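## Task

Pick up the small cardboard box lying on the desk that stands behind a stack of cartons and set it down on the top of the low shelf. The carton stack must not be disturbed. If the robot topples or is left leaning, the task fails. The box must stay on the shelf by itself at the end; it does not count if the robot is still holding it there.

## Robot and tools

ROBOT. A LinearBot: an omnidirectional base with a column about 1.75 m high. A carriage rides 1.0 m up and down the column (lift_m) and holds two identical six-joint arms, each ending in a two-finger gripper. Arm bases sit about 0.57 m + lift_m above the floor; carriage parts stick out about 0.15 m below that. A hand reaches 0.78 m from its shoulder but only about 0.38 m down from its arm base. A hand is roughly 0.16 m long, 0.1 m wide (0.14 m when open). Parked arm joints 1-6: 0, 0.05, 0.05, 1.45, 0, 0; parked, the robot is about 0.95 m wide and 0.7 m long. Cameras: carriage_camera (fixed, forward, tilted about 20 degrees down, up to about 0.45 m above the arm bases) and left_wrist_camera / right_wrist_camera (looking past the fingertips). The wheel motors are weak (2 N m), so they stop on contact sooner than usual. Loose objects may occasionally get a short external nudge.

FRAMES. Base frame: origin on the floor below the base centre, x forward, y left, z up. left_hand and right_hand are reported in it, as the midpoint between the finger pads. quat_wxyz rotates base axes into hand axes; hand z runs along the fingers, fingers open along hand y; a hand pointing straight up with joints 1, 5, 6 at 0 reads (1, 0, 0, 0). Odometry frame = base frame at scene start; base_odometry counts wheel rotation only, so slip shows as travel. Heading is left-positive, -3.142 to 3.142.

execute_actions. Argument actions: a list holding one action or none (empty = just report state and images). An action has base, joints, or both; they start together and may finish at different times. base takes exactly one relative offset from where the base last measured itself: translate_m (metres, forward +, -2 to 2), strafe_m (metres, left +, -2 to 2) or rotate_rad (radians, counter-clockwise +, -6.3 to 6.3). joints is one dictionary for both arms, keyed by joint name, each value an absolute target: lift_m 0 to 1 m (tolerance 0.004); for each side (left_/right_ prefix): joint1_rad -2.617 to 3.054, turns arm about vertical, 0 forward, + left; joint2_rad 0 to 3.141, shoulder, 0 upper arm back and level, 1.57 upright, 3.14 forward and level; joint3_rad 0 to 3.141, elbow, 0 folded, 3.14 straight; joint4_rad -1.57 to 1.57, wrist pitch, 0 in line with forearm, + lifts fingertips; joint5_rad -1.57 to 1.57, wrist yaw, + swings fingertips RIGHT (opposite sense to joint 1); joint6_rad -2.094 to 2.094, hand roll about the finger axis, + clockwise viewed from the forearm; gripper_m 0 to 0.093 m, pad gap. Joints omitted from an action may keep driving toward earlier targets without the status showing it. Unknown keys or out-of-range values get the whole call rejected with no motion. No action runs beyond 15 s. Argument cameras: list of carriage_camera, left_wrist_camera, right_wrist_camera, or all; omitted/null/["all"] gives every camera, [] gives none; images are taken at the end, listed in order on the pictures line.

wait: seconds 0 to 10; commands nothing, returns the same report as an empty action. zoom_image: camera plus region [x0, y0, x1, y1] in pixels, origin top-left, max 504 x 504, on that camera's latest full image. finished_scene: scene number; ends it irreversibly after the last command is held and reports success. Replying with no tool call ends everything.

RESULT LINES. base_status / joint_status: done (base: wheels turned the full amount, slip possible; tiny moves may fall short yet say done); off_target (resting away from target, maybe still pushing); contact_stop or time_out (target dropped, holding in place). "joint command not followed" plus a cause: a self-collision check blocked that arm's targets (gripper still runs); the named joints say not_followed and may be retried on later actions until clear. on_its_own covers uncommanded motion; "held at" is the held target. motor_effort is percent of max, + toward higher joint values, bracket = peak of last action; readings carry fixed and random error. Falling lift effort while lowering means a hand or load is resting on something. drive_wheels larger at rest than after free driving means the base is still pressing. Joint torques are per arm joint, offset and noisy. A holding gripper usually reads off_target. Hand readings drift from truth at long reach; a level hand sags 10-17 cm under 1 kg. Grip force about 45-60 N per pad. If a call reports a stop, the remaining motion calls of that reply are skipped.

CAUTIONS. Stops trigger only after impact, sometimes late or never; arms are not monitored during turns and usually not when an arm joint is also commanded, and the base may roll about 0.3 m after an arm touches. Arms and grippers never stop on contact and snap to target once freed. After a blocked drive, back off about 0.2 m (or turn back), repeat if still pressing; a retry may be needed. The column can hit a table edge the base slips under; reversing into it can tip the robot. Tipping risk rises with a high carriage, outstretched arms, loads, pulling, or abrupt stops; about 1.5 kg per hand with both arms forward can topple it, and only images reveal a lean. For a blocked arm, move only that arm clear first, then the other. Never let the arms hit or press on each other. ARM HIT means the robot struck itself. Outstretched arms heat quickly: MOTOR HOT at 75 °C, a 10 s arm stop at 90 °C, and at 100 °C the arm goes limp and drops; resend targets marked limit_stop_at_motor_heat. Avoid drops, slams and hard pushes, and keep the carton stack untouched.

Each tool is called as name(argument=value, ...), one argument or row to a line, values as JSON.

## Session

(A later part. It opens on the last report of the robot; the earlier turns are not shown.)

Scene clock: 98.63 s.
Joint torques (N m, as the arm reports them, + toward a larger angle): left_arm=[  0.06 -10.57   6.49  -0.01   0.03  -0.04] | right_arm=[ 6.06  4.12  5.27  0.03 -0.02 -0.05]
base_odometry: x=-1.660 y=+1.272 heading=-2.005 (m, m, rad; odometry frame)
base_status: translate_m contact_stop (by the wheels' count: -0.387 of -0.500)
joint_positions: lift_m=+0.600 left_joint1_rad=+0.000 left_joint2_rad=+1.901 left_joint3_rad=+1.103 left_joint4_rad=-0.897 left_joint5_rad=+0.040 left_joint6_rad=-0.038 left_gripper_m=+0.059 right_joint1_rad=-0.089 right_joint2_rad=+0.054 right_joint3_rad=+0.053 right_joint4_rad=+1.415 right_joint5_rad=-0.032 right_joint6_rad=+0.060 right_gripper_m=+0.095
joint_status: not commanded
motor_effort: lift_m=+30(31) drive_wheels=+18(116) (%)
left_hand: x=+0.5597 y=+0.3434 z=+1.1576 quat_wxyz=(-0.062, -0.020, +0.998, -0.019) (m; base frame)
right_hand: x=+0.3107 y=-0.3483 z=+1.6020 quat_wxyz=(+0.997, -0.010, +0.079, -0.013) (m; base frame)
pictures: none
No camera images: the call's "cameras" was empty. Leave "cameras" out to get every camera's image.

execute_actions(
  actions=[
    {"base":{"translate_m":0.2},"joints":{"right_joint1_rad":0}},
  ],
  cameras=[],
)

execute_actions(
  actions=[
    {"base":{"rotate_rad":1.55}},
  ],
  cameras=["carriage_camera"],
)

Scene clock: 102.43 s.
Joint torques (N m, as the arm reports them, + toward a larger angle): left_arm=[  0.05 -10.46   6.38   0.01   0.03  -0.04] | right_arm=[ 0.62  4.13  5.2  -0.04 -0.02 -0.05]
base_odometry: x=-1.744 y=+1.090 heading=-2.003 (m, m, rad; odometry frame)
base_status: done
joint_positions: lift_m=+0.600 left_joint1_rad=+0.000 left_joint2_rad=+1.901 left_joint3_rad=+1.103 left_joint4_rad=-0.896 left_joint5_rad=+0.040 left_joint6_rad=-0.038 left_gripper_m=+0.059 right_joint1_rad=-0.011 right_joint2_rad=+0.054 right_joint3_rad=+0.053 right_joint4_rad=+1.415 right_joint5_rad=-0.032 right_joint6_rad=+0.060 right_gripper_m=+0.095
joint_status: all done
motor_effort: lift_m=+30(30) drive_wheels=-17(50) (%)
left_hand: x=+0.5598 y=+0.3434 z=+1.1576 quat_wxyz=(-0.062, -0.020, +0.998, -0.019) (m; base frame)
right_hand: x=+0.3105 y=-0.3451 z=+1.6020 quat_wxyz=(+0.996, -0.013, +0.079, +0.025) (m; base frame)
pictures: none
No camera images: the call's "cameras" was empty. Leave "cameras" out to get every camera's image.

Scene clock: 105.53 s.
Joint torques (N m, as the arm reports them, + toward a larger angle): left_arm=[ -0.37 -10.49   6.53  -0.06   0.03  -0.04] | right_arm=[ 0.64  4.1   5.26  0.01 -0.02 -0.06]
base_odometry: x=-1.744 y=+1.090 heading=-0.455 (m, m, rad; odometry frame)
base_status: done
joint_positions: lift_m=+0.600 left_joint1_rad=+0.005 left_joint2_rad=+1.901 left_joint3_rad=+1.103 left_joint4_rad=-0.892 left_joint5_rad=+0.040 left_joint6_rad=-0.038 left_gripper_m=+0.059 right_joint1_rad=-0.011 right_joint2_rad=+0.054 right_joint3_rad=+0.053 right_joint4_rad=+1.414 right_joint5_rad=-0.032 right_joint6_rad=+0.060 right_gripper_m=+0.095
joint_status: not commanded
motor_effort: lift_m=+30(30) drive_wheels=+22(53) (%)
left_hand: x=+0.5608 y=+0.3447 z=+1.1575 quat_wxyz=(-0.060, -0.023, +0.998, -0.019) (m; base frame)
right_hand: x=+0.3107 y=-0.3452 z=+1.6020 quat_wxyz=(+0.996, -0.013, +0.079, +0.025) (m; base frame)
pictures: carriage_camera
Images, in order (width x height): carriage_camera 672x504.

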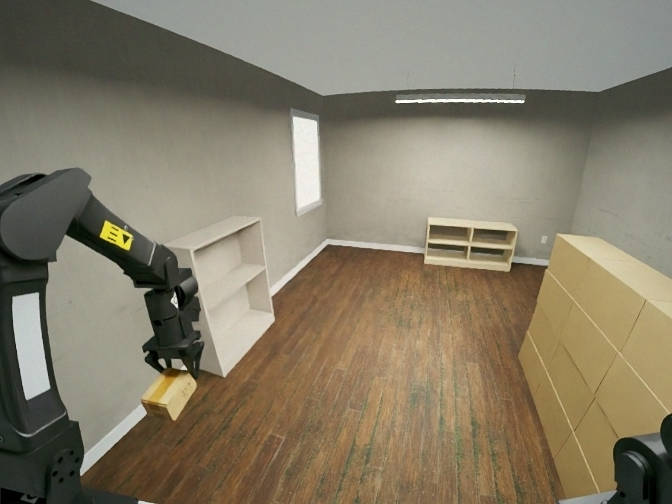

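execute_actions(
  actions=[
    {"base":{"translate_m":2.0}},
  ],
  cameras=[],
)

execute_actions(
  actions=[
    {"base":{"strafe_m":-1.2}},
  ],
  cameras=["carriage_camera"],
)

Scene clock: 113.10 s.
Joint torques (N m, as the arm reports them, + toward a larger angle): left_arm=[ -0.25 -10.45   6.48  -0.04   0.03  -0.04] | right_arm=[ 0.63  4.07  5.23  0.   -0.01 -0.04]
base_odometry: x=+0.055 y=+0.217 heading=-0.453 (m, m, rad; odometry frame)
base_status: done
joint_positions: lift_m=+0.600 left_joint1_rad=+0.004 left_joint2_rad=+1.901 left_joint3_rad=+1.103 left_joint4_rad=-0.892 left_joint5_rad=+0.040 left_joint6_rad=-0.038 left_gripper_m=+0.059 right_joint1_rad=-0.011 right_joint2_rad=+0.054 right_joint3_rad=+0.053 right_joint4_rad=+1.415 right_joint5_rad=-0.032 right_joint6_rad=+0.060 right_gripper_m=+0.095
joint_status: not commanded
motor_effort: lift_m=+30(30) drive_wheels=-15(58) (%)
left_hand: x=+0.5607 y=+0.3444 z=+1.1575 quat_wxyz=(-0.060, -0.022, +0.998, -0.019) (m; base frame)
right_hand: x=+0.3105 y=-0.3451 z=+1.6020 quat_wxyz=(+0.996, -0.013, +0.079, +0.025) (m; base frame)
pictures: none
No camera images: the call's "cameras" was empty. Leave "cameras" out to get every camera's image.

Scene clock: 117.93 s.
Joint torques (N m, as the arm reports them, + toward a larger angle): left_arm=[ -0.18 -10.43   6.52  -0.04   0.03  -0.03] | right_arm=[ 0.63  4.03  5.24  0.01 -0.01 -0.05]
base_odometry: x=-0.469 y=-0.862 heading=-0.453 (m, m, rad; odometry frame)
base_status: done
joint_positions: lift_m=+0.600 left_joint1_rad=+0.003 left_joint2_rad=+1.901 left_joint3_rad=+1.103 left_joint4_rad=-0.893 left_joint5_rad=+0.040 left_joint6_rad=-0.038 left_gripper_m=+0.059 right_joint1_rad=-0.011 right_joint2_rad=+0.054 right_joint3_rad=+0.053 right_joint4_rad=+1.414 right_joint5_rad=-0.032 right_joint6_rad=+0.060 right_gripper_m=+0.095
joint_status: not commanded
motor_effort: lift_m=+30(30) drive_wheels=-4(38) (%)
left_hand: x=+0.5605 y=+0.3443 z=+1.1575 quat_wxyz=(-0.061, -0.022, +0.998, -0.019) (m; base frame)
right_hand: x=+0.3109 y=-0.3452 z=+1.6019 quat_wxyz=(+0.996, -0.013, +0.080, +0.025) (m; base frame)
pictures: carriage_camera
Images, in order (width x height): carriage_camera 672x504.

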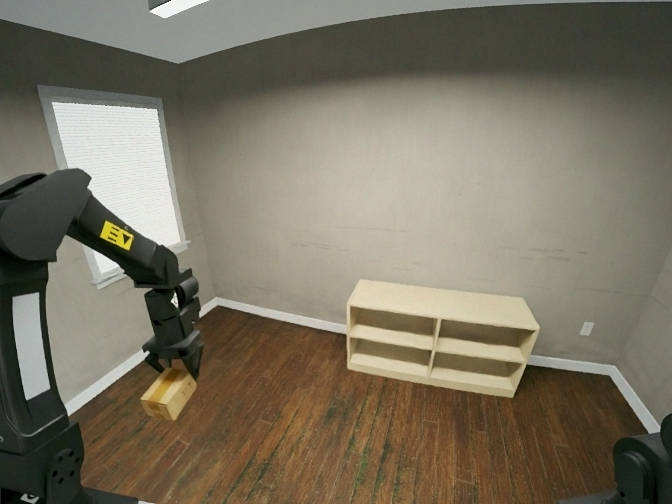

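execute_actions(
  actions=[
    {"base":{"strafe_m":-0.9}},
  ],
  cameras=[],
)

execute_actions(
  actions=[
    {"base":{"translate_m":0.9}},
  ],
  cameras=["carriage_camera"],
)

Scene clock: 120.37 s.
Joint torques (N m, as the arm reports them, + toward a larger angle): left_arm=[  0.25 -10.47   6.26  -0.05   0.01  -0.04] | right_arm=[ 0.18  4.21  5.4   0.07 -0.01 -0.05]
base_odometry: x=-0.479 y=-0.884 heading=-0.453 (m, m, rad; odometry frame)
base_status: strafe_m contact_stop (by the wheels' count: -0.024 of -0.900)
joint_positions: lift_m=+0.600 left_joint1_rad=-0.004 left_joint2_rad=+1.900 left_joint3_rad=+1.104 left_joint4_rad=-0.891 left_joint5_rad=+0.043 left_joint6_rad=-0.038 left_gripper_m=+0.059 right_joint1_rad=-0.006 right_joint2_rad=+0.054 right_joint3_rad=+0.051 right_joint4_rad=+1.413 right_joint5_rad=-0.031 right_joint6_rad=+0.060 right_gripper_m=+0.095
joint_status: not commanded
motor_effort: lift_m=+31(30) drive_wheels=+33(116) (%)
left_hand: x=+0.5618 y=+0.3416 z=+1.1580 quat_wxyz=(-0.058, -0.018, +0.998, -0.020) (m; base frame)
right_hand: x=+0.3113 y=-0.3451 z=+1.6015 quat_wxyz=(+0.996, -0.013, +0.081, +0.028) (m; base frame)
pictures: none
No camera images: the call's "cameras" was empty. Leave "cameras" out to get every camera's image.

not run: a stop came earlier in this reply.

execute_actions(
  actions=[
    {"base":{"strafe_m":0.12}},
  ],
  cameras=[],
)

execute_actions(
  actions=[
    {"base":{"translate_m":0.9}},
  ],
  cameras=[],
)

execute_actions(
  actions=[
    {"base":{"strafe_m":-0.9}},
  ],
  cameras=["carriage_camera"],
)

Scene clock: 124.00 s.
Joint torques (N m, as the arm reports them, + toward a larger angle): left_arm=[  0.05 -10.35   6.24  -0.06   0.01  -0.04] | right_arm=[ 0.24  4.15  5.37  0.04 -0.03 -0.05]
base_odometry: x=-0.427 y=-0.777 heading=-0.454 (m, m, rad; odometry frame)
base_status: done
joint_positions: lift_m=+0.600 left_joint1_rad=-0.001 left_joint2_rad=+1.900 left_joint3_rad=+1.104 left_joint4_rad=-0.891 left_joint5_rad=+0.043 left_joint6_rad=-0.038 left_gripper_m=+0.059 right_joint1_rad=-0.006 right_joint2_rad=+0.054 right_joint3_rad=+0.051 right_joint4_rad=+1.413 right_joint5_rad=-0.031 right_joint6_rad=+0.060 right_gripper_m=+0.095
joint_status: not commanded
motor_effort: lift_m=+31(31) drive_wheels=-11(40) (%)
left_hand: x=+0.5619 y=+0.3424 z=+1.1580 quat_wxyz=(-0.058, -0.020, +0.998, -0.020) (m; base frame)
right_hand: x=+0.3113 y=-0.3451 z=+1.6015 quat_wxyz=(+0.996, -0.013, +0.081, +0.028) (m; base frame)
pictures: none
No camera images: the call's "cameras" was empty. Leave "cameras" out to get every camera's image.

Scene clock: 128.20 s.
Joint torques (N m, as the arm reports them, + toward a larger angle): left_arm=[  0.12 -10.33   6.33  -0.05   0.01  -0.03] | right_arm=[ 0.21  4.17  5.39  0.02 -0.03 -0.06]
base_odometry: x=+0.383 y=-1.170 heading=-0.452 (m, m, rad; odometry frame)
base_status: done
joint_positions: lift_m=+0.600 left_joint1_rad=-0.001 left_joint2_rad=+1.900 left_joint3_rad=+1.104 left_joint4_rad=-0.891 left_joint5_rad=+0.043 left_joint6_rad=-0.038 left_gripper_m=+0.059 right_joint1_rad=-0.006 right_joint2_rad=+0.054 right_joint3_rad=+0.051 right_joint4_rad=+1.414 right_joint5_rad=-0.031 right_joint6_rad=+0.060 right_gripper_m=+0.095
joint_status: not commanded
motor_effort: lift_m=+30(31) drive_wheels=-12(44) (%)
left_hand: x=+0.5618 y=+0.3424 z=+1.1580 quat_wxyz=(-0.058, -0.020, +0.998, -0.020) (m; base frame)
right_hand: x=+0.3110 y=-0.3451 z=+1.6015 quat_wxyz=(+0.996, -0.013, +0.080, +0.028) (m; base frame)
pictures: none
No camera images: the call's "cameras" was empty. Leave "cameras" out to get every camera's image.

Scene clock: 132.40 s.
Joint torques (N m, as the arm reports them, + toward a larger angle): left_arm=[  0.06 -10.34   6.31  -0.06   0.    -0.03] | right_arm=[ 0.22  4.13  5.33  0.   -0.03 -0.05]
base_odometry: x=-0.010 y=-1.980 heading=-0.452 (m, m, rad; odometry frame)
base_status: done
joint_positions: lift_m=+0.600 left_joint1_rad=+0.000 left_joint2_rad=+1.900 left_joint3_rad=+1.104 left_joint4_rad=-0.891 left_joint5_rad=+0.042 left_joint6_rad=-0.038 left_gripper_m=+0.059 right_joint1_rad=-0.006 right_joint2_rad=+0.054 right_joint3_rad=+0.051 right_joint4_rad=+1.414 right_joint5_rad=-0.031 right_joint6_rad=+0.060 right_gripper_m=+0.095
joint_status: not commanded
motor_effort: lift_m=+31(30) drive_wheels=-6(41) (%)
left_hand: x=+0.5617 y=+0.3429 z=+1.1580 quat_wxyz=(-0.058, -0.020, +0.998, -0.020) (m; base frame)
right_hand: x=+0.3110 y=-0.3450 z=+1.6015 quat_wxyz=(+0.996, -0.013, +0.080, +0.028) (m; base frame)
pictures: carriage_camera
Images, in order (width x height): carriage_camera 672x504.

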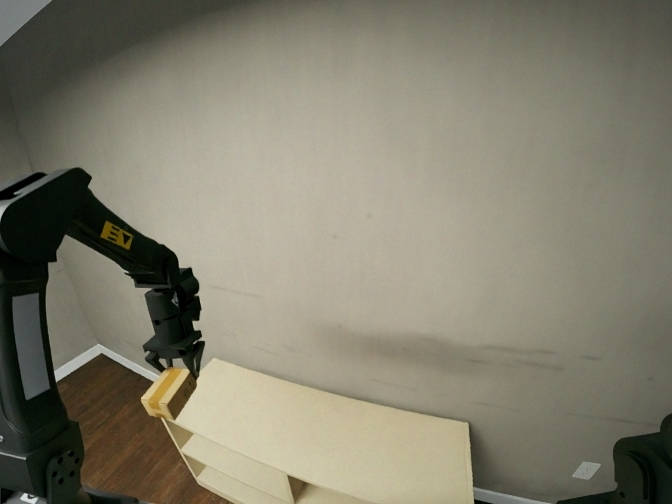

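execute_actions(
  actions=[
    {"joints":{"left_joint1_rad":-0.4,"left_joint2_rad":2.5,"left_joint3_rad":2.0,"left_joint4_rad":-1.2}},
  ],
  cameras=["carriage_camera","left_wrist_camera"],
)

Scene clock: 135.57 s.
Joint torques (N m, as the arm reports them, + toward a larger angle): left_arm=[  0.43 -15.98   8.69  -0.2    0.02  -0.04] | right_arm=[ 0.24  4.17  5.38  0.01 -0.03 -0.05]
base_odometry: x=-0.010 y=-1.980 heading=-0.452 (m, m, rad; odometry frame)
base_status: not commanded
joint_positions: lift_m=+0.600 left_joint1_rad=-0.406 left_joint2_rad=+2.491 left_joint3_rad=+1.990 left_joint4_rad=-1.178 left_joint5_rad=+0.042 left_joint6_rad=-0.038 left_gripper_m=+0.059 right_joint1_rad=-0.006 right_joint2_rad=+0.054 right_joint3_rad=+0.051 right_joint4_rad=+1.414 right_joint5_rad=-0.031 right_joint6_rad=+0.060 right_gripper_m=+0.095
joint_status: all done
motor_effort: lift_m=+30(31) drive_wheels=-6(6) (%)
left_hand: x=+0.6786 y=+0.1672 z=+1.1357 quat_wxyz=(-0.057, +0.181, +0.982, -0.008) (m; base frame)
right_hand: x=+0.3110 y=-0.3450 z=+1.6015 quat_wxyz=(+0.996, -0.013, +0.080, +0.028) (m; base frame)
pictures: carriage_camera, left_wrist_camera
Images, in order (width x height): carriage_camera 672x504, left_wrist_camera 672x504.

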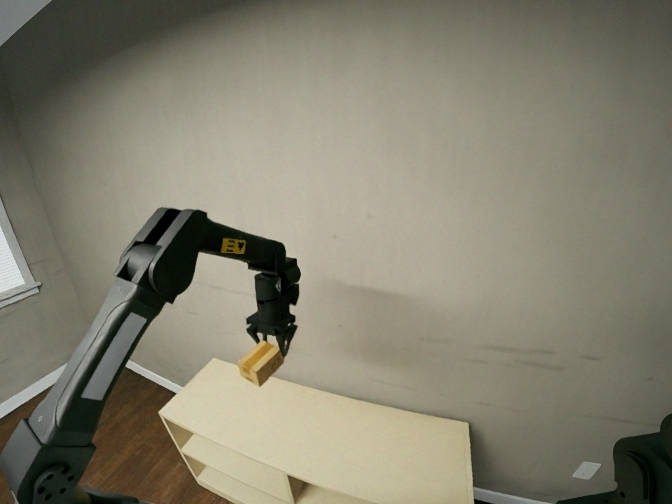

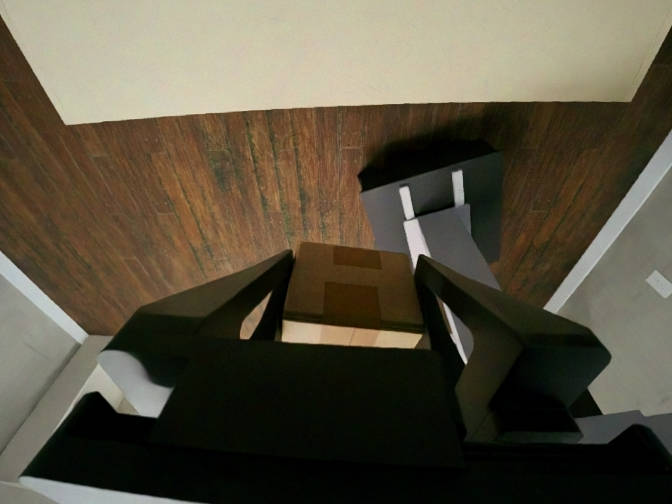

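execute_actions(
  actions=[
    {"base":{"translate_m":0.4}},
  ],
  cameras=["left_wrist_camera"],
)

Scene clock: 139.67 s.
Joint torques (N m, as the arm reports them, + toward a larger angle): left_arm=[ 1.14 -8.77 12.9   2.64  0.03 -0.04] | right_arm=[ 0.07  3.72  5.54  0.03 -0.03 -0.06]
base_odometry: x=+0.255 y=-2.109 heading=-0.454 (m, m, rad; odometry frame)
base_status: translate_m contact_stop (by the wheels' count: +0.294 of +0.400)
joint_positions: lift_m=+0.600 left_joint1_rad=-0.415 left_joint2_rad=+2.420 left_joint3_rad=+1.941 left_joint4_rad=-1.470 left_joint5_rad=+0.039 left_joint6_rad=-0.038 left_gripper_m=+0.059 right_joint1_rad=-0.006 right_joint2_rad=+0.058 right_joint3_rad=+0.049 right_joint4_rad=+1.412 right_joint5_rad=-0.032 right_joint6_rad=+0.060 right_gripper_m=+0.095
joint_status: not commanded
motor_effort: lift_m=+29(32) drive_wheels=+43(116) (%)
left_hand: x=+0.6086 y=+0.1938 z=+1.1718 quat_wxyz=(-0.187, +0.180, +0.965, +0.024) (m; base frame)
right_hand: x=+0.3135 y=-0.3449 z=+1.6009 quat_wxyz=(+0.996, -0.013, +0.084, +0.028) (m; base frame)
pictures: left_wrist_camera
Images, in order (width x height): left_wrist_camera 672x504.

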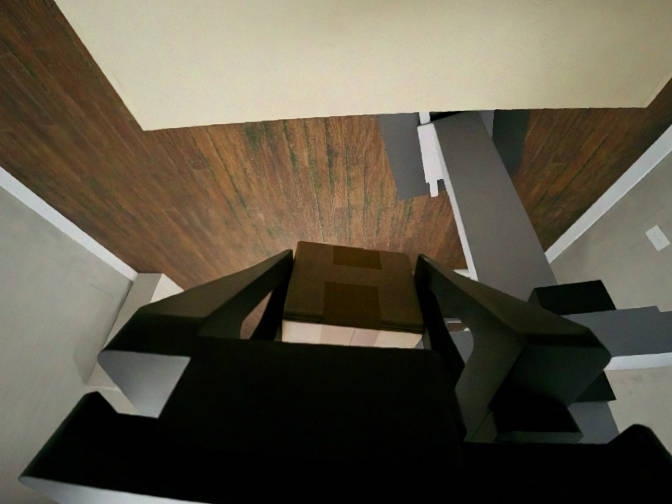

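execute_actions(
  actions=[
    {"base":{"translate_m":-0.1},"joints":{"left_joint1_rad":-0.3,"left_joint2_rad":2.85,"left_joint3_rad":2.6,"left_joint4_rad":-1.3}},
  ],
  cameras=["carriage_camera","left_wrist_camera"],
)

Scene clock: 143.83 s.
Joint torques (N m, as the arm reports them, + toward a larger angle): left_arm=[ -0.29 -18.42   9.87   0.49   0.02  -0.05] | right_arm=[ 0.22  3.73  5.28  0.07 -0.01 -0.05]
base_odometry: x=+0.165 y=-2.065 heading=-0.455 (m, m, rad; odometry frame)
base_status: done
joint_positions: lift_m=+0.600 left_joint1_rad=-0.296 left_joint2_rad=+2.842 left_joint3_rad=+2.582 left_joint4_rad=-1.312 left_joint5_rad=+0.041 left_joint6_rad=-0.038 left_gripper_m=+0.059 right_joint1_rad=-0.006 right_joint2_rad=+0.058 right_joint3_rad=+0.049 right_joint4_rad=+1.410 right_joint5_rad=-0.032 right_joint6_rad=+0.060 right_gripper_m=+0.095
joint_status: all done
motor_effort: lift_m=+30(30) drive_wheels=-19(94) (%)
left_hand: x=+0.7698 y=+0.1903 z=+1.1125 quat_wxyz=(-0.004, +0.129, +0.991, -0.020) (m; base frame)
right_hand: x=+0.3138 y=-0.3449 z=+1.6008 quat_wxyz=(+0.996, -0.013, +0.085, +0.028) (m; base frame)
pictures: carriage_camera, left_wrist_camera
Images, in order (width x height): carriage_camera 672x504, left_wrist_camera 672x504.

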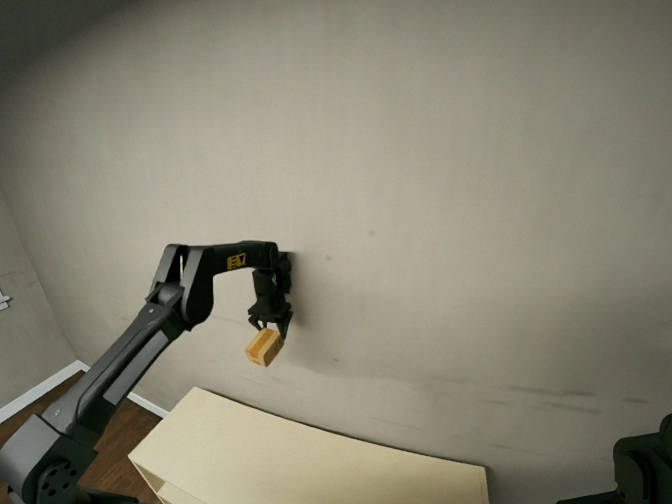

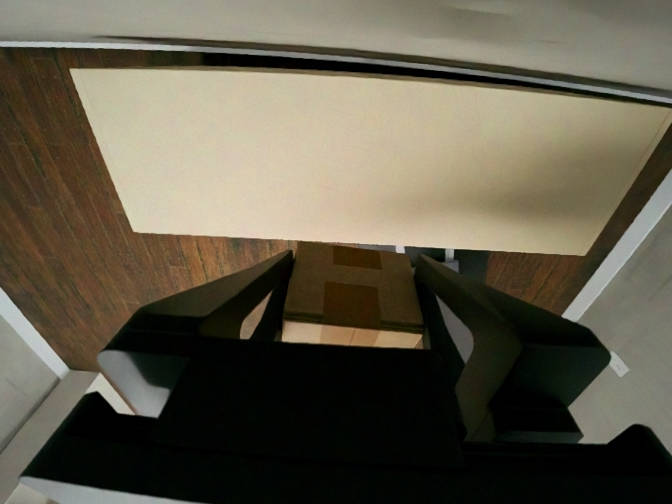

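execute_actions(
  actions=[
    {"joints":{"lift_m":0.3}},
  ],
  cameras=["carriage_camera","left_wrist_camera"],
)

Scene clock: 146.67 s.
Joint torques (N m, as the arm reports them, + toward a larger angle): left_arm=[ -0.22 -19.43   9.53   0.4    0.03  -0.04] | right_arm=[ 0.2   3.76  5.54  0.04 -0.02 -0.05]
base_odometry: x=+0.165 y=-2.065 heading=-0.455 (m, m, rad; odometry frame)
base_status: not commanded
joint_positions: lift_m=+0.300 left_joint1_rad=-0.296 left_joint2_rad=+2.853 left_joint3_rad=+2.587 left_joint4_rad=-1.304 left_joint5_rad=+0.041 left_joint6_rad=-0.038 left_gripper_m=+0.059 right_joint1_rad=-0.006 right_joint2_rad=+0.058 right_joint3_rad=+0.049 right_joint4_rad=+1.410 right_joint5_rad=-0.032 right_joint6_rad=+0.060 right_gripper_m=+0.095
joint_status: all done
motor_effort: lift_m=+32(30) drive_wheels=-22(20) (%)
left_hand: x=+0.7709 y=+0.1900 z=+0.8079 quat_wxyz=(-0.003, +0.129, +0.991, -0.020) (m; base frame)
right_hand: x=+0.3138 y=-0.3449 z=+1.3007 quat_wxyz=(+0.996, -0.013, +0.085, +0.028) (m; base frame)
pictures: carriage_camera, left_wrist_camera
Images, in order (width x height): carriage_camera 672x504, left_wrist_camera 672x504.

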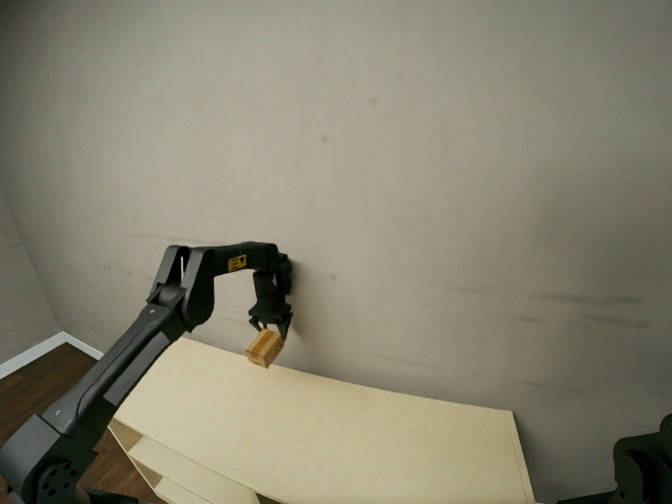

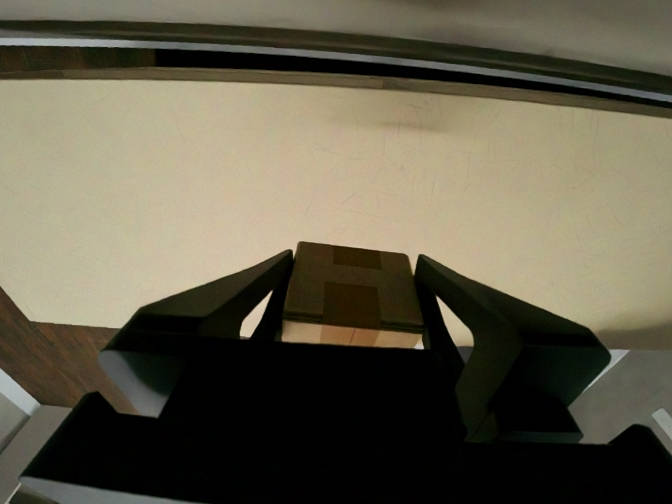

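execute_actions(
  actions=[
    {"joints":{"lift_m":0.2}},
  ],
  cameras=["carriage_camera"],
)

Scene clock: 148.93 s.
Joint torques (N m, as the arm reports them, + toward a larger angle): left_arm=[ -0.18 -19.47   9.43   0.36   0.03  -0.03] | right_arm=[ 0.18  3.69  5.56  0.1  -0.02 -0.05]
base_odometry: x=+0.165 y=-2.065 heading=-0.455 (m, m, rad; odometry frame)
base_status: not commanded
joint_positions: lift_m=+0.200 left_joint1_rad=-0.296 left_joint2_rad=+2.854 left_joint3_rad=+2.587 left_joint4_rad=-1.300 left_joint5_rad=+0.041 left_joint6_rad=-0.038 left_gripper_m=+0.059 right_joint1_rad=-0.006 right_joint2_rad=+0.058 right_joint3_rad=+0.049 right_joint4_rad=+1.411 right_joint5_rad=-0.033 right_joint6_rad=+0.060 right_gripper_m=+0.095
joint_status: all done
motor_effort: lift_m=+31(32) drive_wheels=-21(20) (%)
left_hand: x=+0.7716 y=+0.1898 z=+0.7073 quat_wxyz=(-0.002, +0.129, +0.991, -0.020) (m; base frame)
right_hand: x=+0.3137 y=-0.3448 z=+1.2007 quat_wxyz=(+0.996, -0.013, +0.085, +0.028) (m; base frame)
pictures: carriage_camera
Images, in order (width x height): carriage_camera 672x504.

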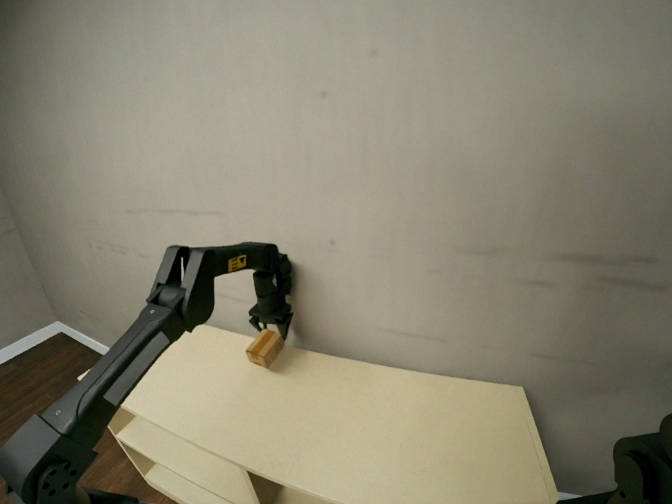

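Close to surface. Lower slightly and release.

execute_actions(
  actions=[
    {"joints":{"lift_m":0.16}},
  ],
  cameras=[],
)

execute_actions(
  actions=[
    {"joints":{"left_gripper_m":0.09}},
  ],
  cameras=[],
)

execute_actions(
  actions=[
    {"joints":{"lift_m":0.4}},
  ],
  cameras=["carriage_camera"],
)

Scene clock: 150.67 s.
Joint torques (N m, as the arm reports them, + toward a larger angle): left_arm=[ -0.27 -19.81   9.46   0.33   0.03  -0.04] | right_arm=[ 0.16  3.82  5.53  0.03 -0.02 -0.05]
base_odometry: x=+0.165 y=-2.065 heading=-0.455 (m, m, rad; odometry frame)
base_status: not commanded
joint_positions: lift_m=+0.160 left_joint1_rad=-0.296 left_joint2_rad=+2.859 left_joint3_rad=+2.587 left_joint4_rad=-1.298 left_joint5_rad=+0.041 left_joint6_rad=-0.038 left_gripper_m=+0.059 right_joint1_rad=-0.006 right_joint2_rad=+0.058 right_joint3_rad=+0.049 right_joint4_rad=+1.411 right_joint5_rad=-0.033 right_joint6_rad=+0.060 right_gripper_m=+0.095
joint_status: all done
motor_effort: lift_m=+32(32) drive_wheels=-21(18) (%)
left_hand: x=+0.7713 y=+0.1899 z=+0.6651 quat_wxyz=(-0.003, +0.129, +0.991, -0.020) (m; base frame)
right_hand: x=+0.3137 y=-0.3448 z=+1.1606 quat_wxyz=(+0.996, -0.013, +0.085, +0.028) (m; base frame)
pictures: none
No camera images: the call's "cameras" was empty. Leave "cameras" out to get every camera's image.

Scene clock: 151.37 s.
Joint torques (N m, as the arm reports them, + toward a larger angle): left_arm=[ -0.18 -19.86   9.39   0.32   0.02  -0.04] | right_arm=[ 0.22  3.75  5.52  0.07 -0.01 -0.04]
base_odometry: x=+0.165 y=-2.065 heading=-0.455 (m, m, rad; odometry frame)
base_status: not commanded
joint_positions: lift_m=+0.160 left_joint1_rad=-0.296 left_joint2_rad=+2.859 left_joint3_rad=+2.587 left_joint4_rad=-1.298 left_joint5_rad=+0.041 left_joint6_rad=-0.038 left_gripper_m=+0.090 right_joint1_rad=-0.006 right_joint2_rad=+0.058 right_joint3_rad=+0.049 right_joint4_rad=+1.411 right_joint5_rad=-0.033 right_joint6_rad=+0.060 right_gripper_m=+0.095
joint_status: all done
motor_effort: lift_m=+32(32) drive_wheels=-17(19) (%)
left_hand: x=+0.7713 y=+0.1899 z=+0.6651 quat_wxyz=(-0.003, +0.129, +0.991, -0.020) (m; base frame)
right_hand: x=+0.3137 y=-0.3448 z=+1.1606 quat_wxyz=(+0.996, -0.013, +0.085, +0.028) (m; base frame)
pictures: none
No camera images: the call's "cameras" was empty. Leave "cameras" out to get every camera's image.

Scene clock: 152.87 s.
Joint torques (N m, as the arm reports them, + toward a larger angle): left_arm=[ -0.25 -18.95   9.3    0.34   0.03  -0.05] | right_arm=[ 0.2   3.75  5.39  0.05 -0.02 -0.05]
base_odometry: x=+0.165 y=-2.065 heading=-0.455 (m, m, rad; odometry frame)
base_status: not commanded
joint_positions: lift_m=+0.400 left_joint1_rad=-0.296 left_joint2_rad=+2.849 left_joint3_rad=+2.587 left_joint4_rad=-1.299 left_joint5_rad=+0.041 left_joint6_rad=-0.038 left_gripper_m=+0.090 right_joint1_rad=-0.006 right_joint2_rad=+0.058 right_joint3_rad=+0.049 right_joint4_rad=+1.411 right_joint5_rad=-0.033 right_joint6_rad=+0.060 right_gripper_m=+0.095
joint_status: all done
motor_effort: lift_m=+30(35) drive_wheels=-18(17) (%)
left_hand: x=+0.7729 y=+0.1894 z=+0.9103 quat_wxyz=(+0.002, +0.129, +0.991, -0.021) (m; base frame)
right_hand: x=+0.3137 y=-0.3448 z=+1.4008 quat_wxyz=(+0.996, -0.013, +0.085, +0.028) (m; base frame)
pictures: carriage_camera
Images, in order (width x height): carriage_camera 672x504.

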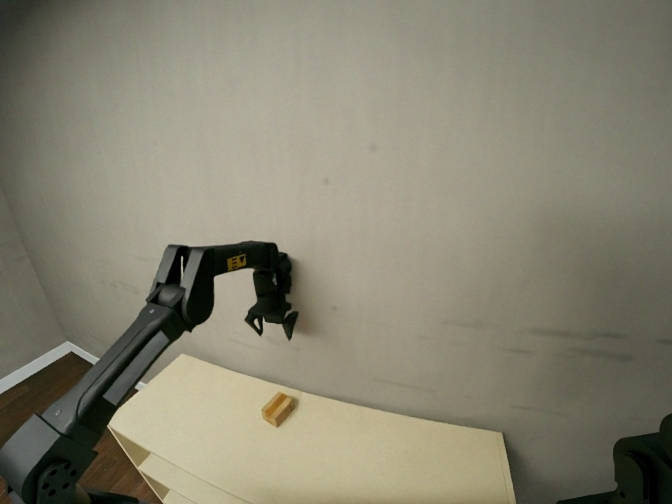

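finished_scene(
  scene=1,
)

The scene is finished: the task was done.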